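# Line up three dice on the mat by value

## Task

Place all three dice completely on the mat so that their centres lie on one straight line running directly outward from the spot halfway between the two arm bases. The die with the smallest number must be closest to that spot and the die with the largest number farthest. Each die must still show the number it shows now, and each must rest flat. The arrangement only counts if it stays put without the robot holding it, so release the dice and move the grippers away at the end.

## Robot and tools

Robot: two arms, left_arm and right_arm, each ending in a parallel two-finger gripper. The names do not match the sides of a camera image.

Frame: all positions and orientations share one scene frame. The origin sits on the table surface between the arms, +z is up, +x runs out over the table, and left_arm is mounted toward +y. The spot midway between the bases therefore lies near the origin, so the required line of dice points roughly along +x (any direction outward in the table plane from that spot, as long as it is radial). Gripper axes: the fingers extend along the gripper's +z and close along its y. The reported end_effector_position is between the finger pads, about 1 cm short of the fingertips. Printed hand positions can be somewhat wrong, more so at long reach, and motions often stop a centimetre or more short, usually too low.

The 16-number row (used by every motion tool): one flat list covering both arms, even if only one moves. Numbers 1 to 8 are left_arm: x, y, z in metres, then the quaternion qw, qx, qy, qz (w first), then opening. Numbers 9 to 16 are the same eight for right_arm. Position and quaternion are an absolute pose in the scene frame, not an offset. Opening ranges -1 (closed) to +1 (fully open, 0.094 m). A row is refused if any target is more than 0.6 m from that arm's last reported position along any of its gripper axes. Each control step the controller clips the commanded pose to within 70 mm and 16 degrees of the measured one, and favours position over orientation if both cannot be met. To hold an orientation, keep resending the identical quaternion rather than copying a drifted reported one. To keep an arm still, resend its last reported pose and desired opening in every call.

Tools:
- execute_actions: argument actions is a list with zero or one item; optional pictures (boolean) toggles camera images (included by default). An empty list just returns the current state. An item with rows (1 to 15 rows of 16 numbers) and steps (at most 15, default 15) runs that many control steps of 1/30 s, one row per step, repeating the last row if rows run short. An item with only steps (up to 300) is a wait measured from the previous result, with your thinking time counted inside it. A refused call sends nothing.
- move: target is one 16-number row; speed is the top path speed in m/s, 0.002 to 0.5, default 0.25 (rotation limited to twice that in rad/s). Each gripper follows a straight line to its pose; both finish together, lasting 0.5 to 10 s and cut off at 10 s. Opening is applied at the start. Paths ignore obstacles and the other arm. Grippers lag, may stray, and can exceed speed near full extension. Faster moves and targets set deeper past a contact strike and press harder.
- wait: seconds, 0 to 10; nothing new is commanded.
- zoom_image: camera (cam_head_left, cam_head_right, cam_left_wrist, cam_right_wrist) and region [x0, y0, x1, y1] in image pixels, origin top-left, at most 504 by 504; gives a closer view of that camera's latest picture. All images are 504x504.
- finished_scene: scene is the number of the current scene.

Reading results: the state line gives left_arm and right_arm pose (position, quaternion). grip_measured is the measured finger opening on the command scale; each gripper's reading may be offset by up to about 1 mm. To grip, command roughly 0.03 below grip_measured; smaller gaps grip more gently. Joint positions end with the opening in metres. Joint torques follow the joint order, have offsets and noise, and are nonzero in free air. A move adds a move: line with its ending (done, off_target, moving, held, fault) and any limits: paced means the pose was clipped; held means a clearance check blocked steps, after which the arm may lurch faster. HELD marks blocked steps; a pose unreachable line names the arm affected. Distances to the targets are listed. Hand target shows the pose each arm is being driven toward. After an action ends, each arm only continues to its last clipped pose (up to 70 mm further), so check the result and send the remainder. MOTOR HOT appears from 85 °C; at 100 °C that arm drops everything and stops (OVER-TEMPERATURE FAULT), so avoid long holds. Joint limits (rad): waist ±2.880, shoulder 0 to 3.142, elbow 0 to 3.019, wrist pitch -1.693 to 1.571, wrist yaw ±1.571, wrist roll ±2.094.

While you think, the simulation runs and no new commands go out; fingers still moving keep moving. Occasional disturbances may tug a held part or shove a loose one.

Avoid: knocking anything off the table (fails the task), rolling a die so its top number changes, dropping or slamming dice, pressing hard into the table or dice, and letting the arms collide or push each other. Work smoothly and finish with open grippers lifted clear of the dice.

Each tool is called after "Request:" as name([rows], argument=value, ...), one row to a line, values as JSON.

## Session

Request:
execute_actions(actions=[])

Scene clock: 0.00 s of 4800.00 s.
left_arm: end_effector_position=(+0.5841, +0.2852, +0.2420) grip_measured=+1.000 end_effector_quat_wxyz=(+0.639, -0.654, +0.311, -0.259) | right_arm: end_effector_position=(+0.4171, -0.3493, +0.1119) grip_measured=+1.000 end_effector_quat_wxyz=(-0.104, +0.181, +0.899, +0.385)
Joint positions: left_arm=[-0.629  1.621  0.924  0.568 -1.178 -1.632  0.094] | right_arm=[-0.399  1.904  1.441 -1.566 -0.706 -0.188  0.094]
Joint velocities: left_arm=[-0.005  0.005  0.002 -0.012 -0.007  0.022  0.   ] | right_arm=[-0.015 -0.024 -0.017  0.002 -0.051  0.037  0.   ]
Joint torques (N m, as the arm reports them, + toward a larger angle): no reading
Motor temperatures (°C, as the motors report them): left_arm=[21 23 21 22 21 24] | right_arm=[24 24 22 23 22 24]
Hand target (left_arm): +0.590, +0.283, +0.258; +0.639, -0.655, +0.297, -0.273
Hand target (right_arm): +0.423, -0.352, +0.116; -0.096, +0.179, +0.901, +0.383

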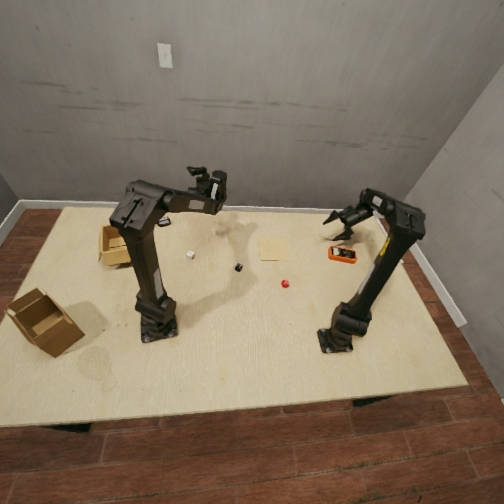

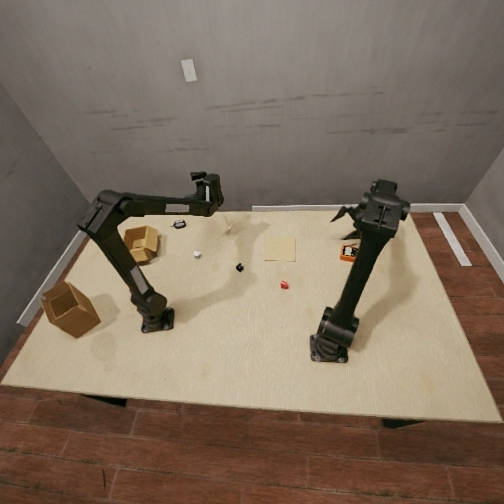

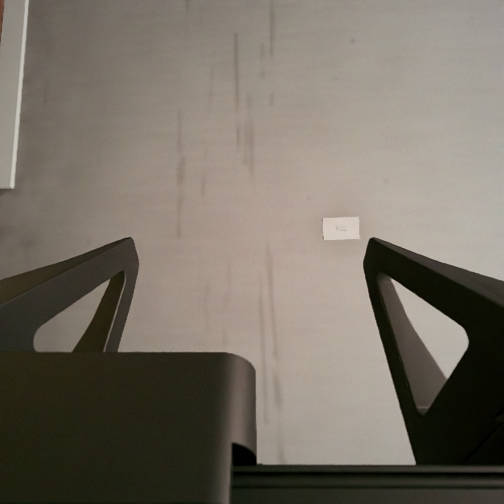

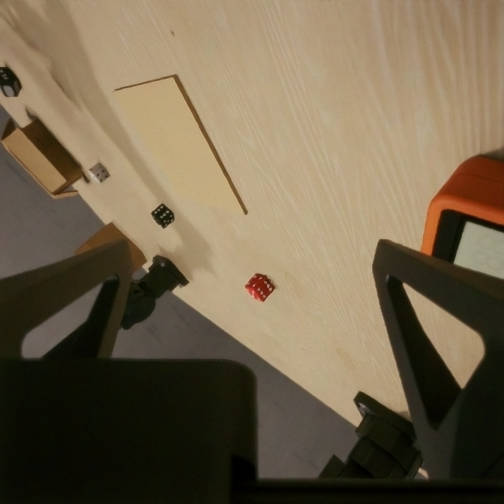

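Request:
move(target=[0.3,0.25,0.27,0,0,1,0,1,0.25,-0.13,0.27,0,0,1,0,1])

Request:
zoom_image(camera="cam_head_left", region=[130,180,370,360])

Scene clock: 11.73 s of 4800.00 s.
left_arm: end_effector_position=(+0.2877, +0.2582, +0.2462) grip_measured=+1.000 end_effector_quat_wxyz=(-0.021, -0.018, +1.000, +0.006) | right_arm: end_effector_position=(+0.2441, -0.1358, +0.2450) grip_measured=+1.000 end_effector_quat_wxyz=(-0.018, +0.002, +1.000, -0.007)
Joint positions: left_arm=[-0.597  1.105  1.085 -1.594  0.006 -0.444  0.094] | right_arm=[ 0.431  1.202  1.156 -1.563 -0.002  0.419  0.094]
Joint velocities: left_arm=[-0.005 -0.005 -0.012 -0.002 -0.007 -0.007  0.   ] | right_arm=[-0.005 -0.005 -0.007  0.002 -0.081 -0.007  0.   ]
Joint torques (N m, as the arm reports them, + toward a larger angle): left_arm=[-0.47 -6.21 14.33  0.08 -0.05  0.05] | right_arm=[ 0.64 -8.49 12.24 -0.31  0.3   0.07]
Motor temperatures (°C, as the motors report them): left_arm=[21 24 25 22 21 24] | right_arm=[24 25 24 23 22 24]
Hand target (left_arm): +0.297, +0.250, +0.268; -0.002, -0.007, +1.000, -0.005
Hand target (right_arm): +0.250, -0.132, +0.270; +0.008, +0.004, +1.000, +0.003
Off the commanded pose (left_arm): 0.028 m, 3 deg.
Off the commanded pose (right_arm): 0.026 m, 2 deg.
After step 90, 3.23 s passed at rest.
move: off_target (left_arm, right_arm)

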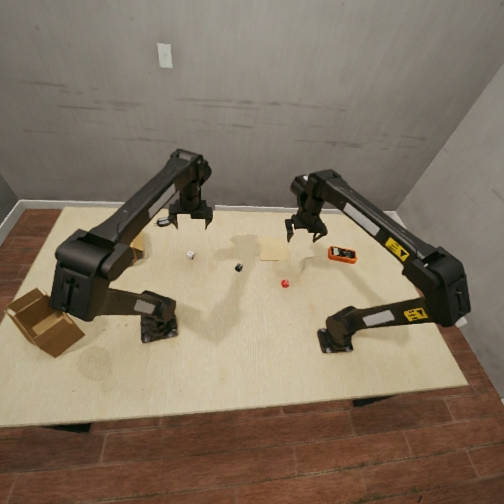

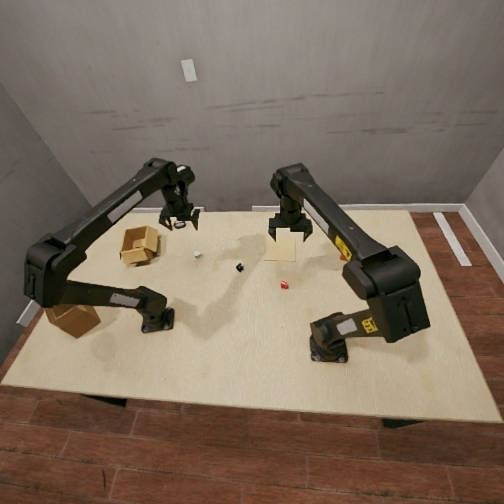

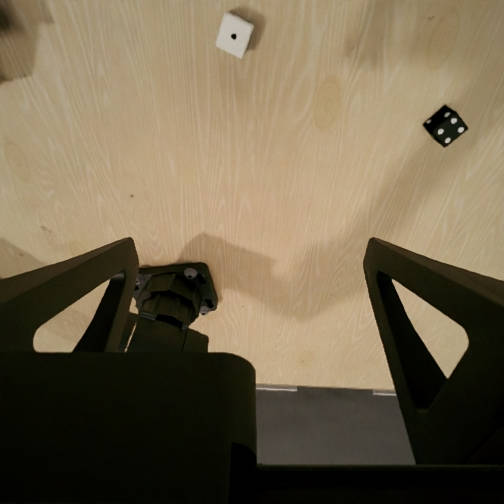

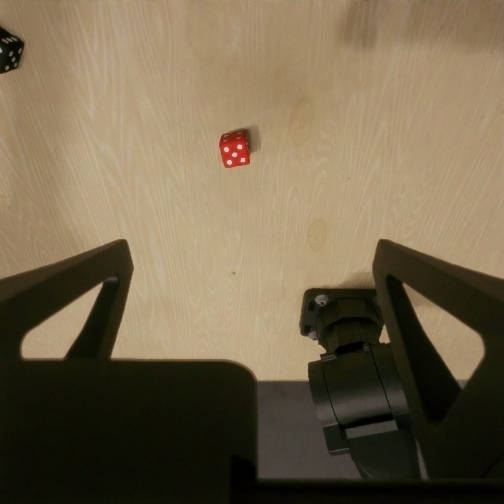

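Region (130, 180, 370, 360) of cam_head_left's 504x504 image, scaled by 2.100, with more detail than that image has; it fills the top 378 rows of this view, and the rest is white.

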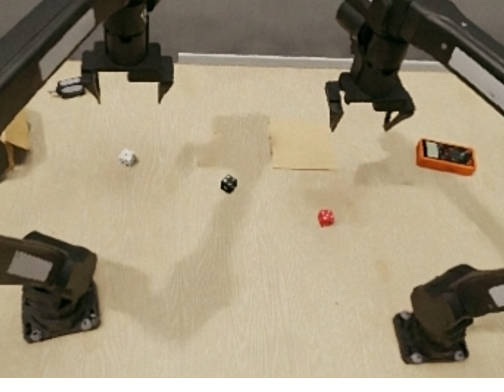

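Request:
move(target=[0.38,0.27,0.09,0,0.17,0.985,0,1,0.235,-0.12,0.09,0,-0.07,0.998,0,1])

Scene clock: 32.63 s of 4800.00 s.
left_arm: end_effector_position=(+0.3725, +0.2682, +0.0862) grip_measured=+1.000 end_effector_quat_wxyz=(-0.015, +0.169, +0.986, +0.002) | right_arm: end_effector_position=(+0.2318, -0.1246, +0.0898) grip_measured=+1.000 end_effector_quat_wxyz=(-0.007, -0.061, +0.998, -0.002)
Joint positions: left_arm=[-0.481  1.42   0.92  -1.101 -0.001  0.048  0.094] | right_arm=[ 0.479  1.285  0.802 -1.103 -0.002  0.341  0.094]
Joint velocities: left_arm=[-0.005 -0.015  0.012  0.007 -0.081  0.022  0.   ] | right_arm=[-0.005 -0.005 -0.012 -0.012 -0.051  0.007  0.   ]
Joint torques (N m, as the arm reports them, + toward a larger angle): left_arm=[  1.39 -11.5    8.26   1.15  -0.11   0.06] | right_arm=[ 0.23 -6.75  8.1   1.27  0.19  0.03]
Motor temperatures (°C, as the motors report them): left_arm=[21 24 30 22 21 24] | right_arm=[24 25 27 23 22 24]
Hand target (left_arm): +0.379, +0.270, +0.091; +0.001, +0.170, +0.985, -0.000
Hand target (right_arm): +0.237, -0.119, +0.090; +0.000, -0.070, +0.998, +0.000
Off the commanded pose (left_arm): 0.009 m, 2 deg.
Off the commanded pose (right_arm): 0.006 m, 1 deg.
After step 90, 16.53 s passed at rest.
move: done

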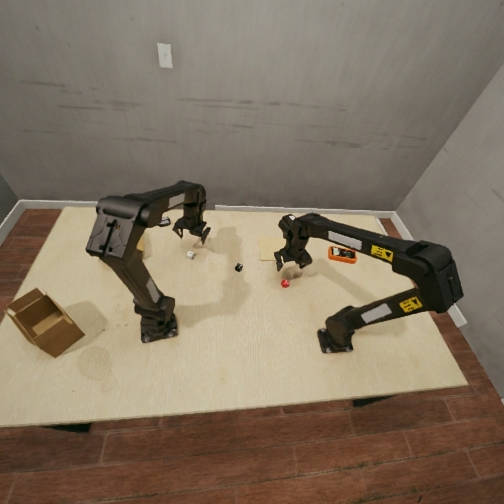

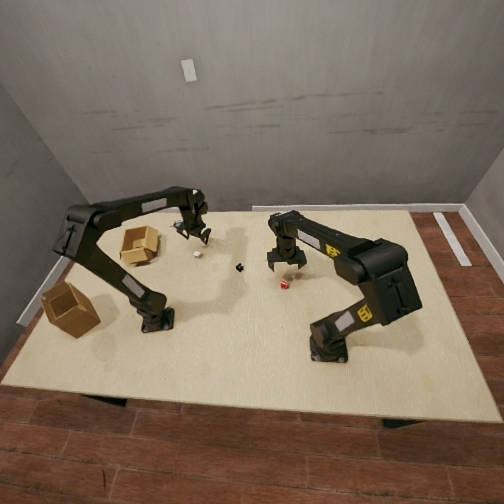

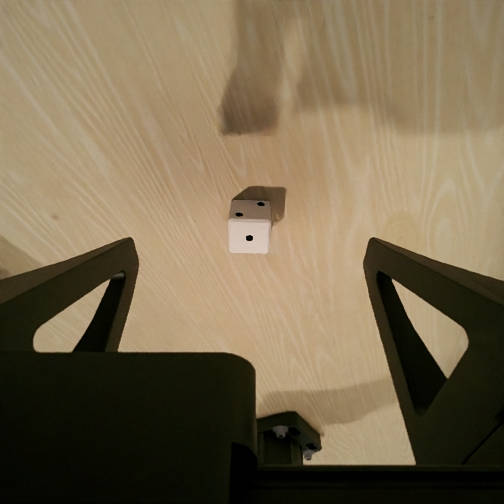

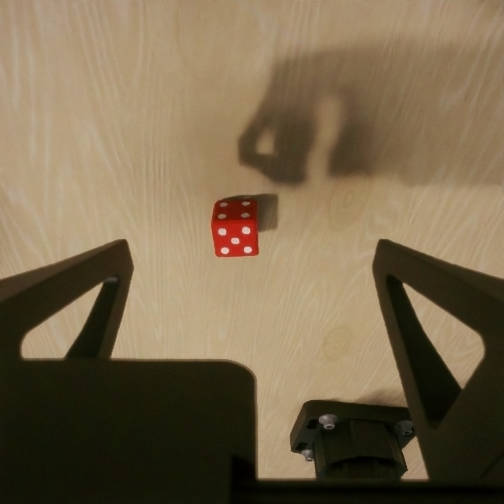

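Request:
move(target=[0.355,0.279,0.045,0,0.17,0.985,0,1,0.209,-0.114,0.045,0,-0.07,0.998,0,1])

Scene clock: 40.90 s of 4800.00 s.
left_arm: end_effector_position=(+0.3477, +0.2771, +0.0427) grip_measured=+1.000 end_effector_quat_wxyz=(-0.012, +0.170, +0.985, +0.002) | right_arm: end_effector_position=(+0.2066, -0.1173, +0.0486) grip_measured=+1.000 end_effector_quat_wxyz=(-0.001, -0.072, +0.997, +0.000)
Joint positions: left_arm=[-0.476  1.42   0.785 -0.96  -0.001  0.056  0.094] | right_arm=[ 0.539  1.293  0.683 -0.962 -0.002  0.381  0.094]
Joint velocities: left_arm=[-0.015 -0.005  0.002 -0.002 -0.007 -0.022  0.   ] | right_arm=[-0.015 -0.024 -0.017 -0.012  0.066  0.037  0.   ]
Joint torques (N m, as the arm reports them, + toward a larger angle): left_arm=[ 1.43 -9.74  7.65  0.96 -0.12  0.06] | right_arm=[ 0.88 -6.23  7.29  1.61  0.2   0.14]
Motor temperatures (°C, as the motors report them): left_arm=[21 24 28 22 21 24] | right_arm=[24 25 27 23 22 24]
Hand target (left_arm): +0.355, +0.279, +0.045; +0.000, +0.170, +0.985, +0.000
Hand target (right_arm): +0.210, -0.114, +0.045; +0.001, -0.070, +0.998, +0.001
Off the commanded pose (left_arm): 0.008 m, 1 deg.
Off the commanded pose (right_arm): 0.005 m, 0 deg.
After step 90, 4.47 s passed at rest.
move: done

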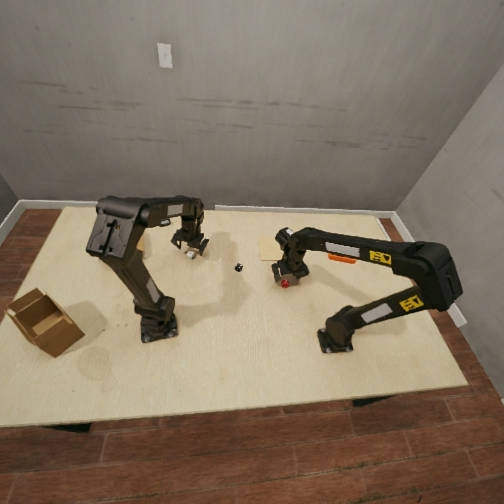

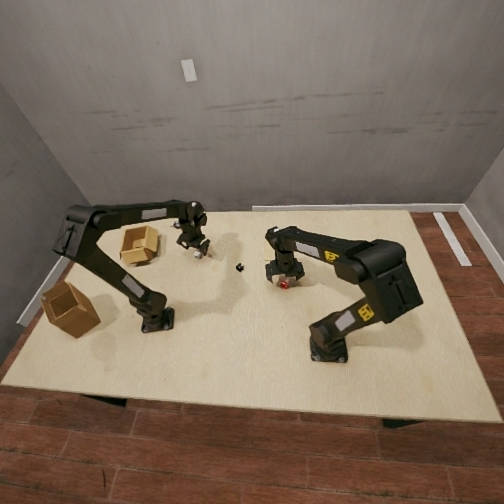

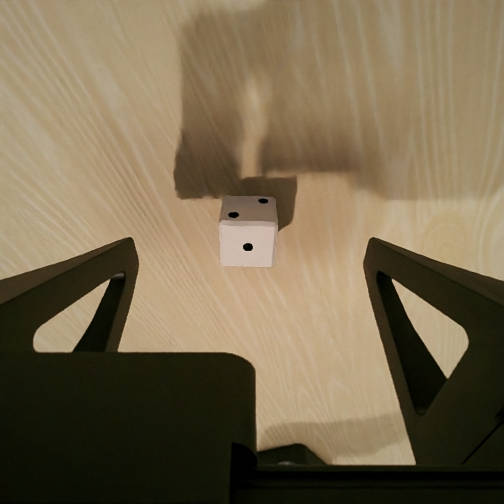

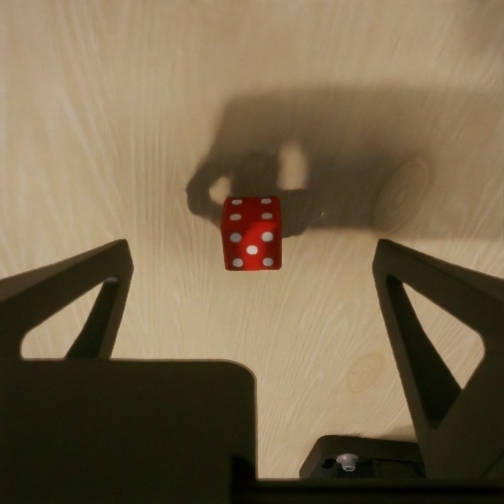

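Request:
move(target=[0.345,0.283,0.016,0,0.17,0.985,0,1,0.199,-0.115,0.013,0,-0.07,0.998,0,1], speed=0.1)

Scene clock: 49.00 s of 4800.00 s.
left_arm: end_effector_position=(+0.3398, +0.2805, +0.0169) grip_measured=+1.000 end_effector_quat_wxyz=(-0.007, +0.171, +0.985, +0.001) | right_arm: end_effector_position=(+0.1978, -0.1186, +0.0165) grip_measured=+1.000 end_effector_quat_wxyz=(-0.002, -0.069, +0.998, -0.000)
Joint positions: left_arm=[-0.473  1.445  0.724 -0.865 -0.001  0.059  0.094] | right_arm=[ 0.551  1.341  0.619 -0.852 -0.002  0.396  0.094]
Joint velocities: left_arm=[ 0.005 -0.015 -0.007 -0.012  0.007 -0.11   0.   ] | right_arm=[-0.005 -0.005 -0.007  0.007 -0.051 -0.066  0.   ]
Joint torques (N m, as the arm reports them, + toward a larger angle): left_arm=[ 1.52 -9.49  7.01  1.05 -0.13  0.12] | right_arm=[ 0.76 -6.23  6.53  1.29  0.19  0.11]
Motor temperatures (°C, as the motors report them): left_arm=[21 24 27 22 21 24] | right_arm=[24 25 26 23 22 24]
Hand target (left_arm): +0.345, +0.283, +0.016; -0.000, +0.170, +0.985, +0.000
Hand target (right_arm): +0.199, -0.115, +0.013; +0.000, -0.070, +0.998, +0.000
Off the commanded pose (left_arm): 0.006 m, 1 deg.
Off the commanded pose (right_arm): 0.005 m, 0 deg.
After step 90, 4.30 s passed at rest.
move: done

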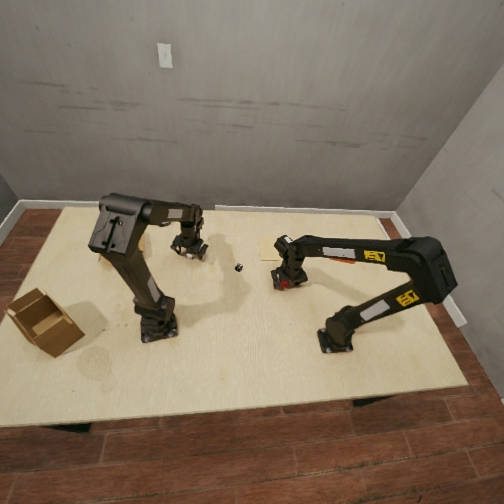

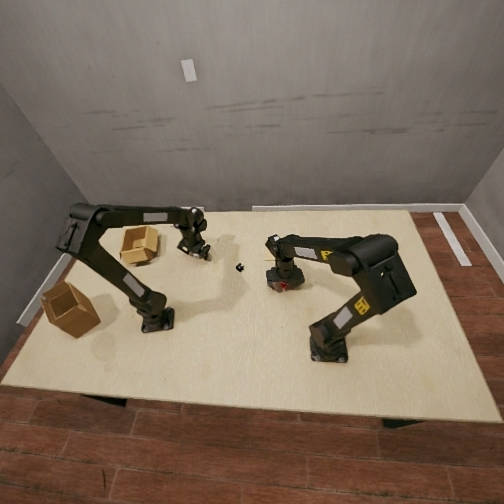

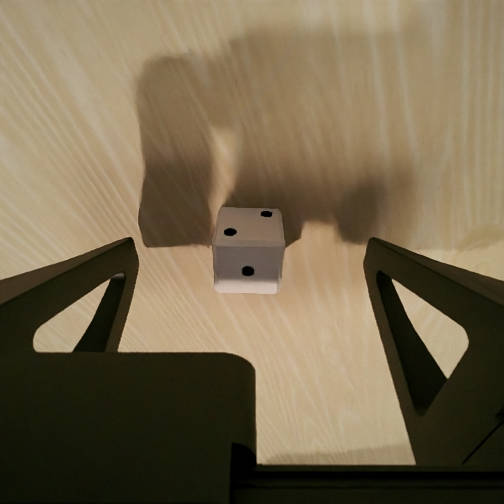

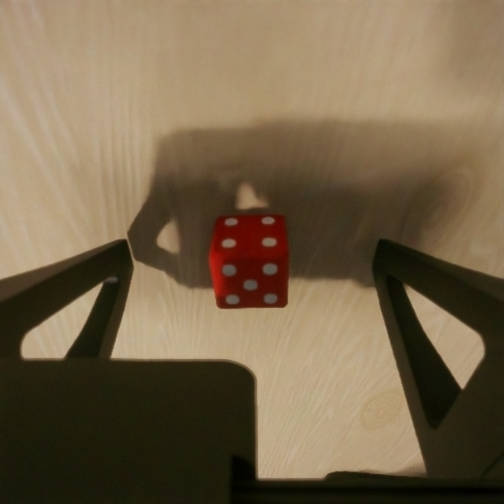

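Request:
move(target=[0.342,0.284,0.014,0,0.17,0.985,0,-0.55,0.192,-0.115,0.011,0,-0.07,0.998,0,-0.55], speed=0.1)

Scene clock: 53.20 s of 4800.00 s.
left_arm: end_effector_position=(+0.3394, +0.2807, +0.0166) grip_measured=-0.498 end_effector_quat_wxyz=(-0.007, +0.171, +0.985, +0.001) | right_arm: end_effector_position=(+0.1968, -0.1185, +0.0158) grip_measured=-0.488 end_effector_quat_wxyz=(-0.001, -0.067, +0.998, -0.003)
Joint positions: left_arm=[-0.473  1.445  0.723 -0.864 -0.001  0.06   0.024] | right_arm=[ 0.557  1.341  0.617 -0.851  0.004  0.407  0.024]
Joint velocities: left_arm=[ 0.015  0.005  0.002  0.007 -0.037  0.051 -0.001] | right_arm=[-0.005 -0.015 -0.017 -0.007  0.051 -0.007  0.001]
Joint torques (N m, as the arm reports them, + toward a larger angle): left_arm=[ 1.09 -9.52  6.    1.47 -0.15  0.07] | right_arm=[ 1.37 -7.35  5.39  1.64 -0.05  0.19]
Motor temperatures (°C, as the motors report them): left_arm=[21 24 26 22 21 24] | right_arm=[24 25 26 23 22 24]
Hand target (left_arm): +0.342, +0.284, +0.014; -0.000, +0.170, +0.985, +0.000
Hand target (right_arm): +0.192, -0.115, +0.011; -0.000, -0.070, +0.998, -0.000
Off the commanded pose (left_arm): 0.005 m, 1 deg.
Off the commanded pose (right_arm): 0.008 m, 1 deg.
After step 90, 0.50 s passed at rest.
move: done

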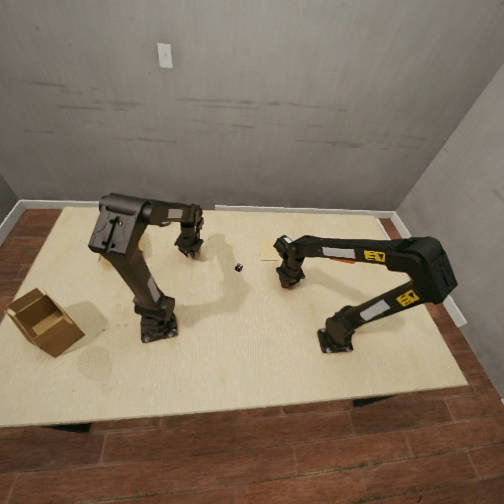

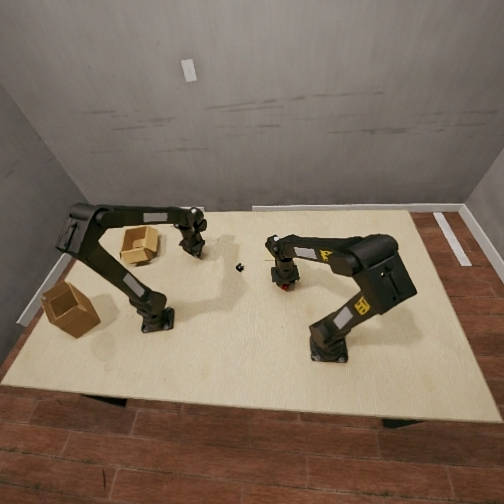

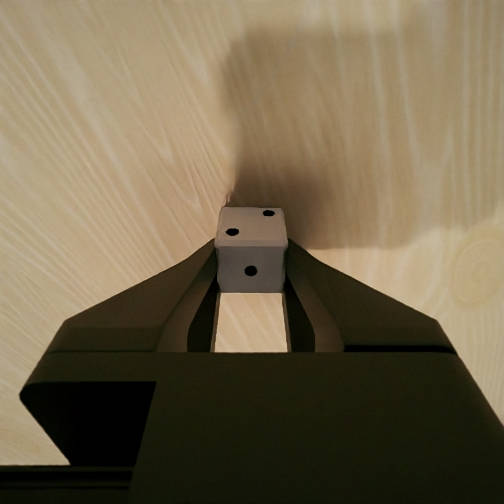

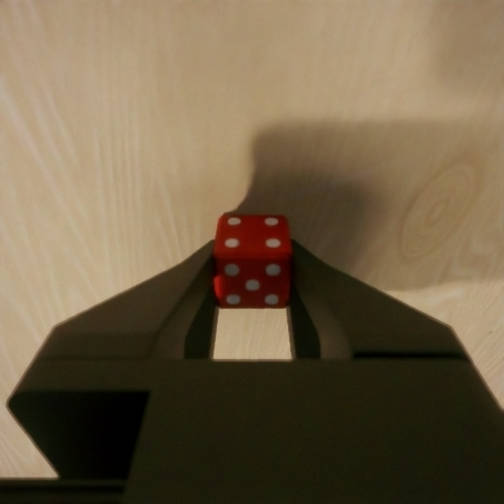

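Request:
move(target=[0.335,0.26,0.09,0,0.215,0.977,0,-0.54,0.25,-0.11,0.10,0,0,1,0,-0.54])

Request:
move(target=[0.335,0.2,0.09,0,0.215,0.977,0,-0.54,0.39,-0.105,0.13,0,0,1,0,-0.54])

Scene clock: 60.87 s of 4800.00 s.
left_arm: end_effector_position=(+0.3218, +0.2681, +0.0751) grip_measured=-0.498 end_effector_quat_wxyz=(-0.014, +0.206, +0.979, +0.002) | right_arm: end_effector_position=(+0.2421, -0.1123, +0.0901) grip_measured=-0.488 end_effector_quat_wxyz=(-0.007, -0.008, +1.000, -0.005)
Joint positions: left_arm=[-0.528  1.308  0.779 -1.069 -0.001  0.076  0.024] | right_arm=[ 0.501  1.325  0.839 -1.101  0.004  0.47   0.024]
Joint velocities: left_arm=[ 0.005 -0.015  0.002 -0.012 -0.007  0.007  0.001] | right_arm=[-0.005 -0.015  0.002 -0.007 -0.022 -0.007  0.001]
Joint torques (N m, as the arm reports them, + toward a larger angle): left_arm=[-0.39 -8.55 11.24 -0.16 -0.16  0.06] | right_arm=[-0.51 -8.36  9.42 -0.21  0.02  0.11]
Motor temperatures (°C, as the motors report them): left_arm=[21 24 26 22 21 24] | right_arm=[24 25 26 23 22 24]
Hand target (left_arm): +0.335, +0.260, +0.089; -0.000, +0.215, +0.977, +0.000
Hand target (right_arm): +0.249, -0.111, +0.100; -0.000, +0.000, +1.000, -0.000
Off the commanded pose (left_arm): 0.022 m, 2 deg.
Off the commanded pose (right_arm): 0.013 m, 1 deg.
After step 90, 3.77 s passed at rest.
move: off_target (left_arm, right_arm)

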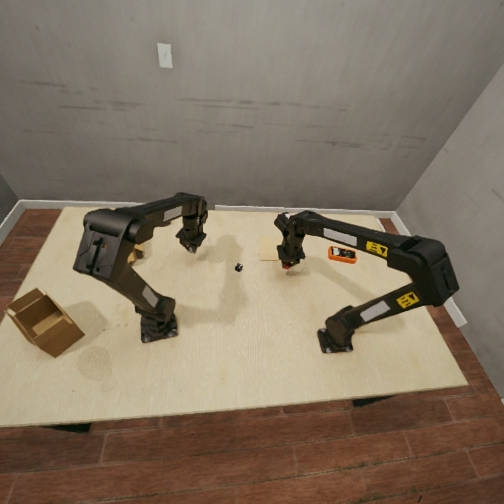

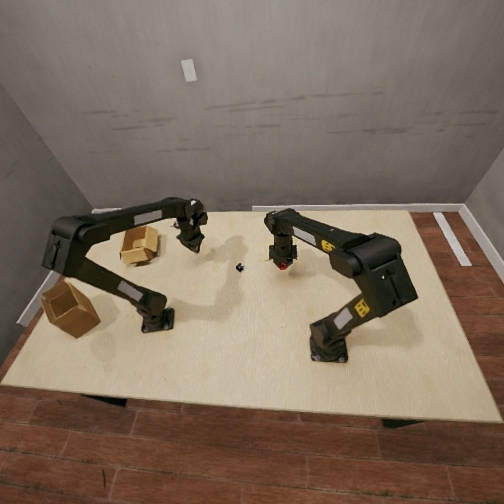

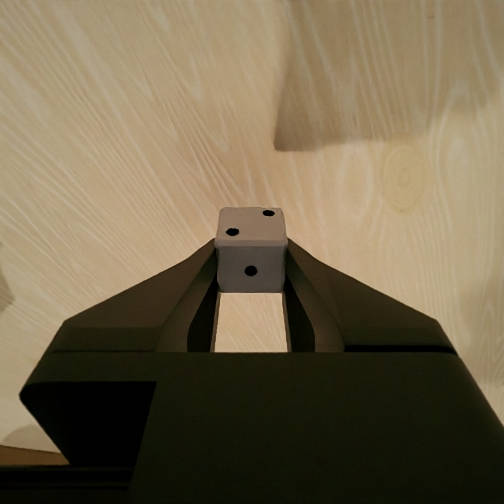

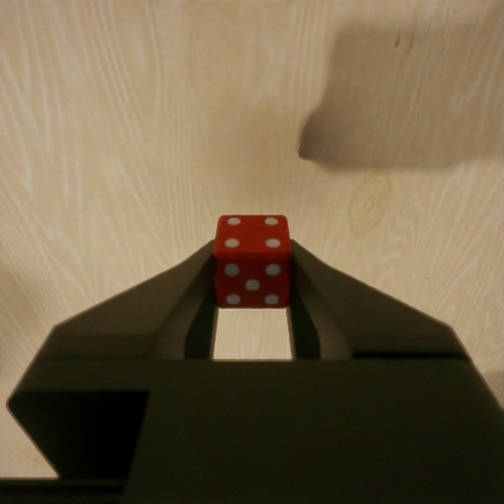

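Scene clock: 61.97 s of 4800.00 s.
left_arm: end_effector_position=(+0.3210, +0.2116, +0.0762) grip_measured=-0.498 end_effector_quat_wxyz=(-0.014, +0.218, +0.976, +0.005) | right_arm: end_effector_position=(+0.3784, -0.1077, +0.1265) grip_measured=-0.488 end_effector_quat_wxyz=(-0.001, +0.002, +1.000, -0.002)
Joint positions: left_arm=[-0.689  1.367  0.837 -1.069 -0.001 -0.06   0.024] | right_arm=[ 0.37   1.597  1.236 -1.214  0.004  0.36   0.024]
Joint velocities: left_arm=[ 0.005 -0.015 -0.017 -0.012 -0.022 -0.007 -0.001] | right_arm=[-0.005  0.024  0.017 -0.007  0.022  0.022 -0.001]
Joint torques (N m, as the arm reports them, + toward a larger angle): left_arm=[-0.39 -8.91 11.86 -0.02 -0.13 -0.11] | right_arm=[ -0.6  -11.    10.69  -0.22   0.05   0.  ]
Motor temperatures (°C, as the motors report them): left_arm=[21 24 26 22 21 24] | right_arm=[24 25 26 23 22 24]
Hand target (left_arm): +0.334, +0.201, +0.090; -0.001, +0.215, +0.977, +0.000
Hand target (right_arm): +0.389, -0.106, +0.131; -0.000, +0.000, +1.000, -0.001
Off the commanded pose (left_arm): 0.023 m, 2 deg.
Off the commanded pose (right_arm): 0.012 m, 0 deg.
move: off_target (left_arm, right_arm)

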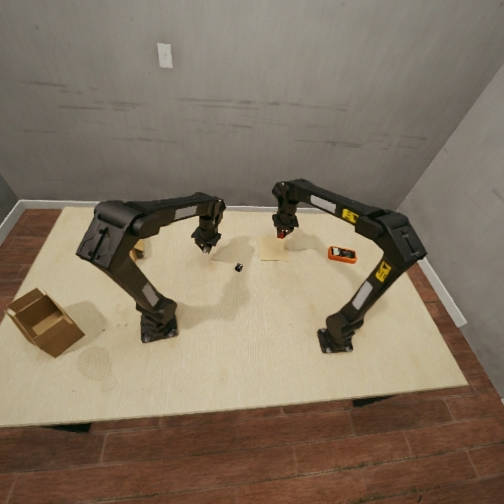

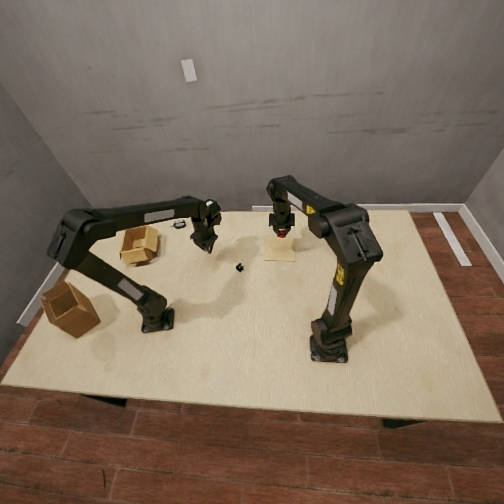

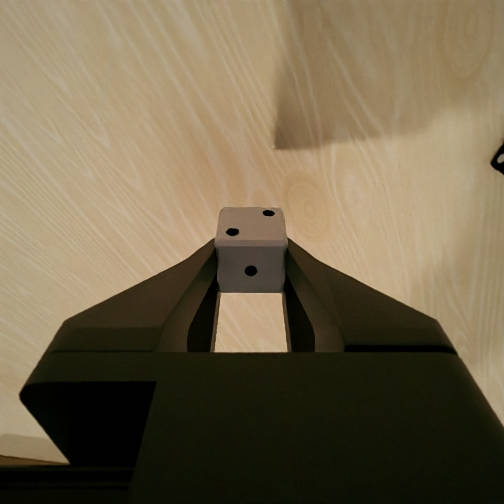

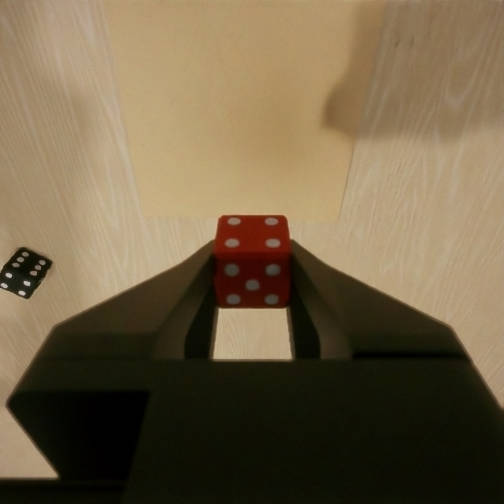

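Request:
move(target=[0.335,0.2,0.09,0,0.18,0.984,0,-0.54,0.437,-0.113,0.035,0,0.18,0.984,0,-0.54], speed=0.15)

Scene clock: 75.93 s of 4800.00 s.
left_arm: end_effector_position=(+0.3210, +0.2116, +0.0762) grip_measured=-0.498 end_effector_quat_wxyz=(-0.014, +0.181, +0.983, +0.005) | right_arm: end_effector_position=(+0.4156, -0.1162, +0.0310) grip_measured=-0.488 end_effector_quat_wxyz=(-0.018, +0.171, +0.985, -0.011)
Joint positions: left_arm=[-0.689  1.367  0.837 -1.069 -0.001 -0.135  0.024] | right_arm=[ 0.327  1.808  1.239 -1.043  0.003  0.655  0.024]
Joint velocities: left_arm=[-0.005 -0.005 -0.012  0.007 -0.037  0.022  0.   ] | right_arm=[-0.015  0.005  0.007 -0.002 -0.037  0.066 -0.   ]
Joint torques (N m, as the arm reports them, + toward a larger angle): left_arm=[-1.04 -9.72 11.91 -0.02 -0.08 -0.15] | right_arm=[ -0.81 -11.72  10.09   1.18   0.06   0.17]
Motor temperatures (°C, as the motors report them): left_arm=[21 24 28 22 21 24] | right_arm=[24 25 27 23 22 24]
Hand target (left_arm): +0.334, +0.200, +0.090; +0.000, +0.180, +0.984, -0.000
Hand target (right_arm): +0.437, -0.113, +0.036; -0.000, +0.180, +0.984, -0.000
Off the commanded pose (left_arm): 0.023 m, 2 deg.
Off the commanded pose (right_arm): 0.022 m, 3 deg.
After step 90, 9.33 s passed at rest.
move: off_target (left_arm, right_arm)

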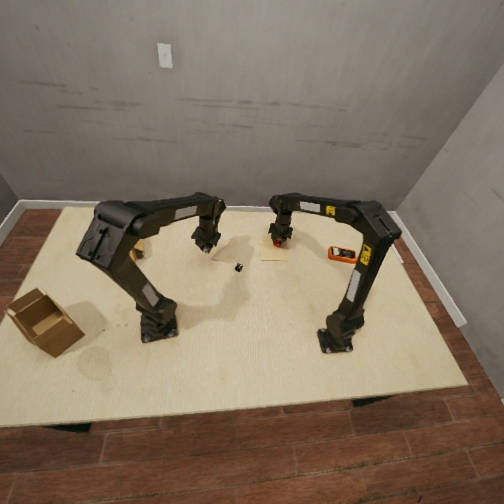

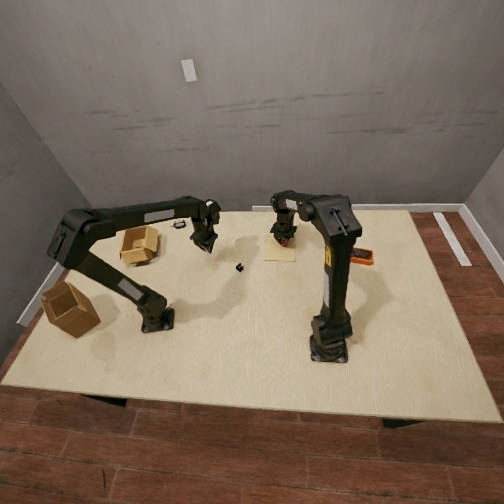

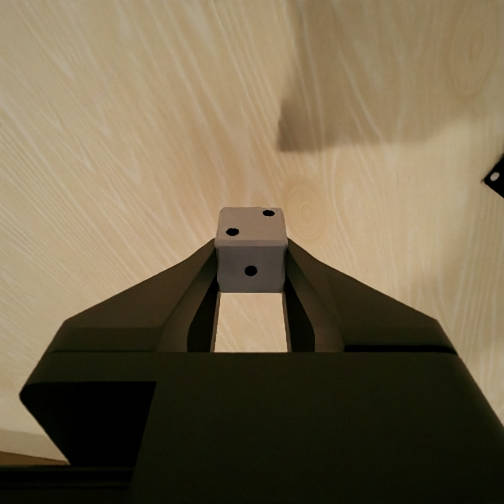

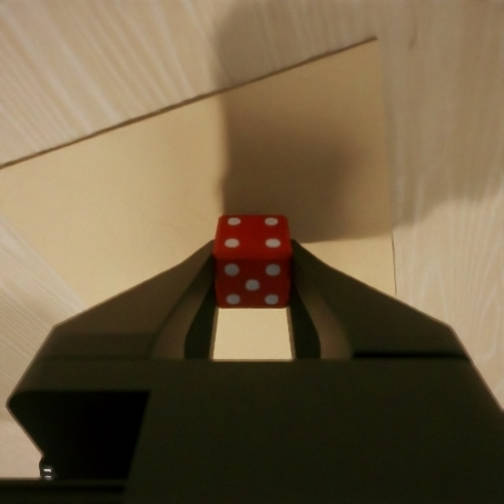

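Request:
move(target=[0.335,0.2,0.09,0,0.18,0.984,0,-0.54,0.447,-0.112,0.017,0.015,0.18,0.984,0,-0.54], speed=0.05)

Scene clock: 79.87 s of 4800.00 s.
left_arm: end_effector_position=(+0.3210, +0.2116, +0.0762) grip_measured=-0.498 end_effector_quat_wxyz=(-0.014, +0.181, +0.983, +0.005) | right_arm: end_effector_position=(+0.4300, -0.1131, +0.0246) grip_measured=-0.488 end_effector_quat_wxyz=(+0.007, +0.173, +0.985, -0.003)
Joint positions: left_arm=[-0.689  1.367  0.837 -1.069 -0.001 -0.136  0.024] | right_arm=[ 0.327  1.822  1.24  -0.979  0.011  0.659  0.024]
Joint velocities: left_arm=[ 0.005  0.005  0.002  0.002  0.051  0.007 -0.001] | right_arm=[-0.005  0.005 -0.017  0.007 -0.007 -0.066 -0.   ]
Joint torques (N m, as the arm reports them, + toward a larger angle): left_arm=[-0.91 -8.71 11.96 -0.04 -0.1  -0.16] | right_arm=[ -0.84 -12.29   9.46   1.42   0.24   0.12]
Motor temperatures (°C, as the motors report them): left_arm=[21 24 28 22 21 24] | right_arm=[24 26 27 23 22 24]
Hand target (left_arm): +0.334, +0.200, +0.090; +0.000, +0.180, +0.984, -0.000
Hand target (right_arm): +0.446, -0.112, +0.017; +0.015, +0.180, +0.984, -0.000
Off the commanded pose (left_arm): 0.023 m, 2 deg.
Off the commanded pose (right_arm): 0.019 m, 1 deg.
move: off_target (left_arm, right_arm)

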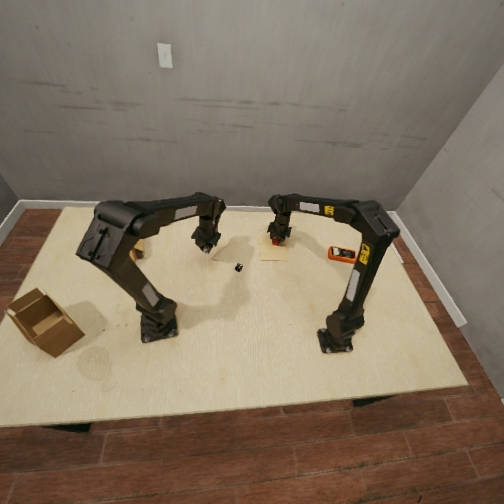

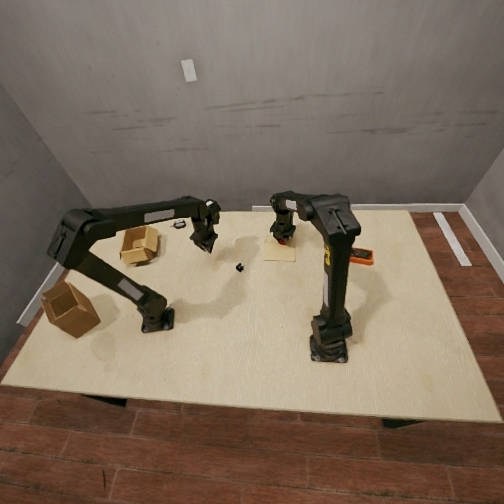

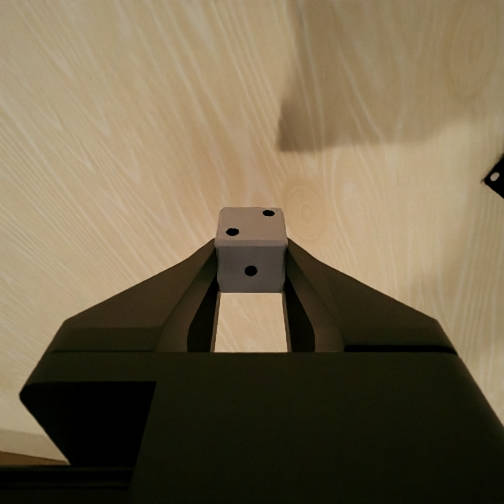

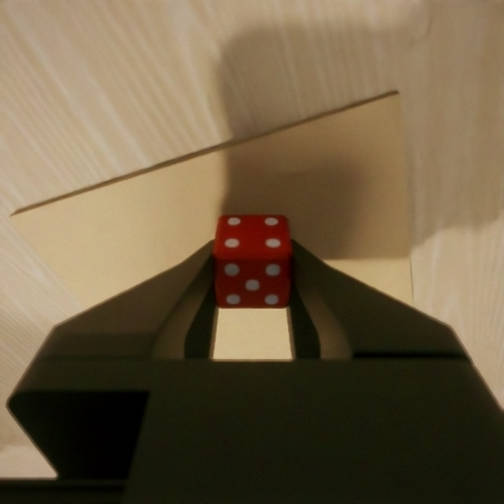

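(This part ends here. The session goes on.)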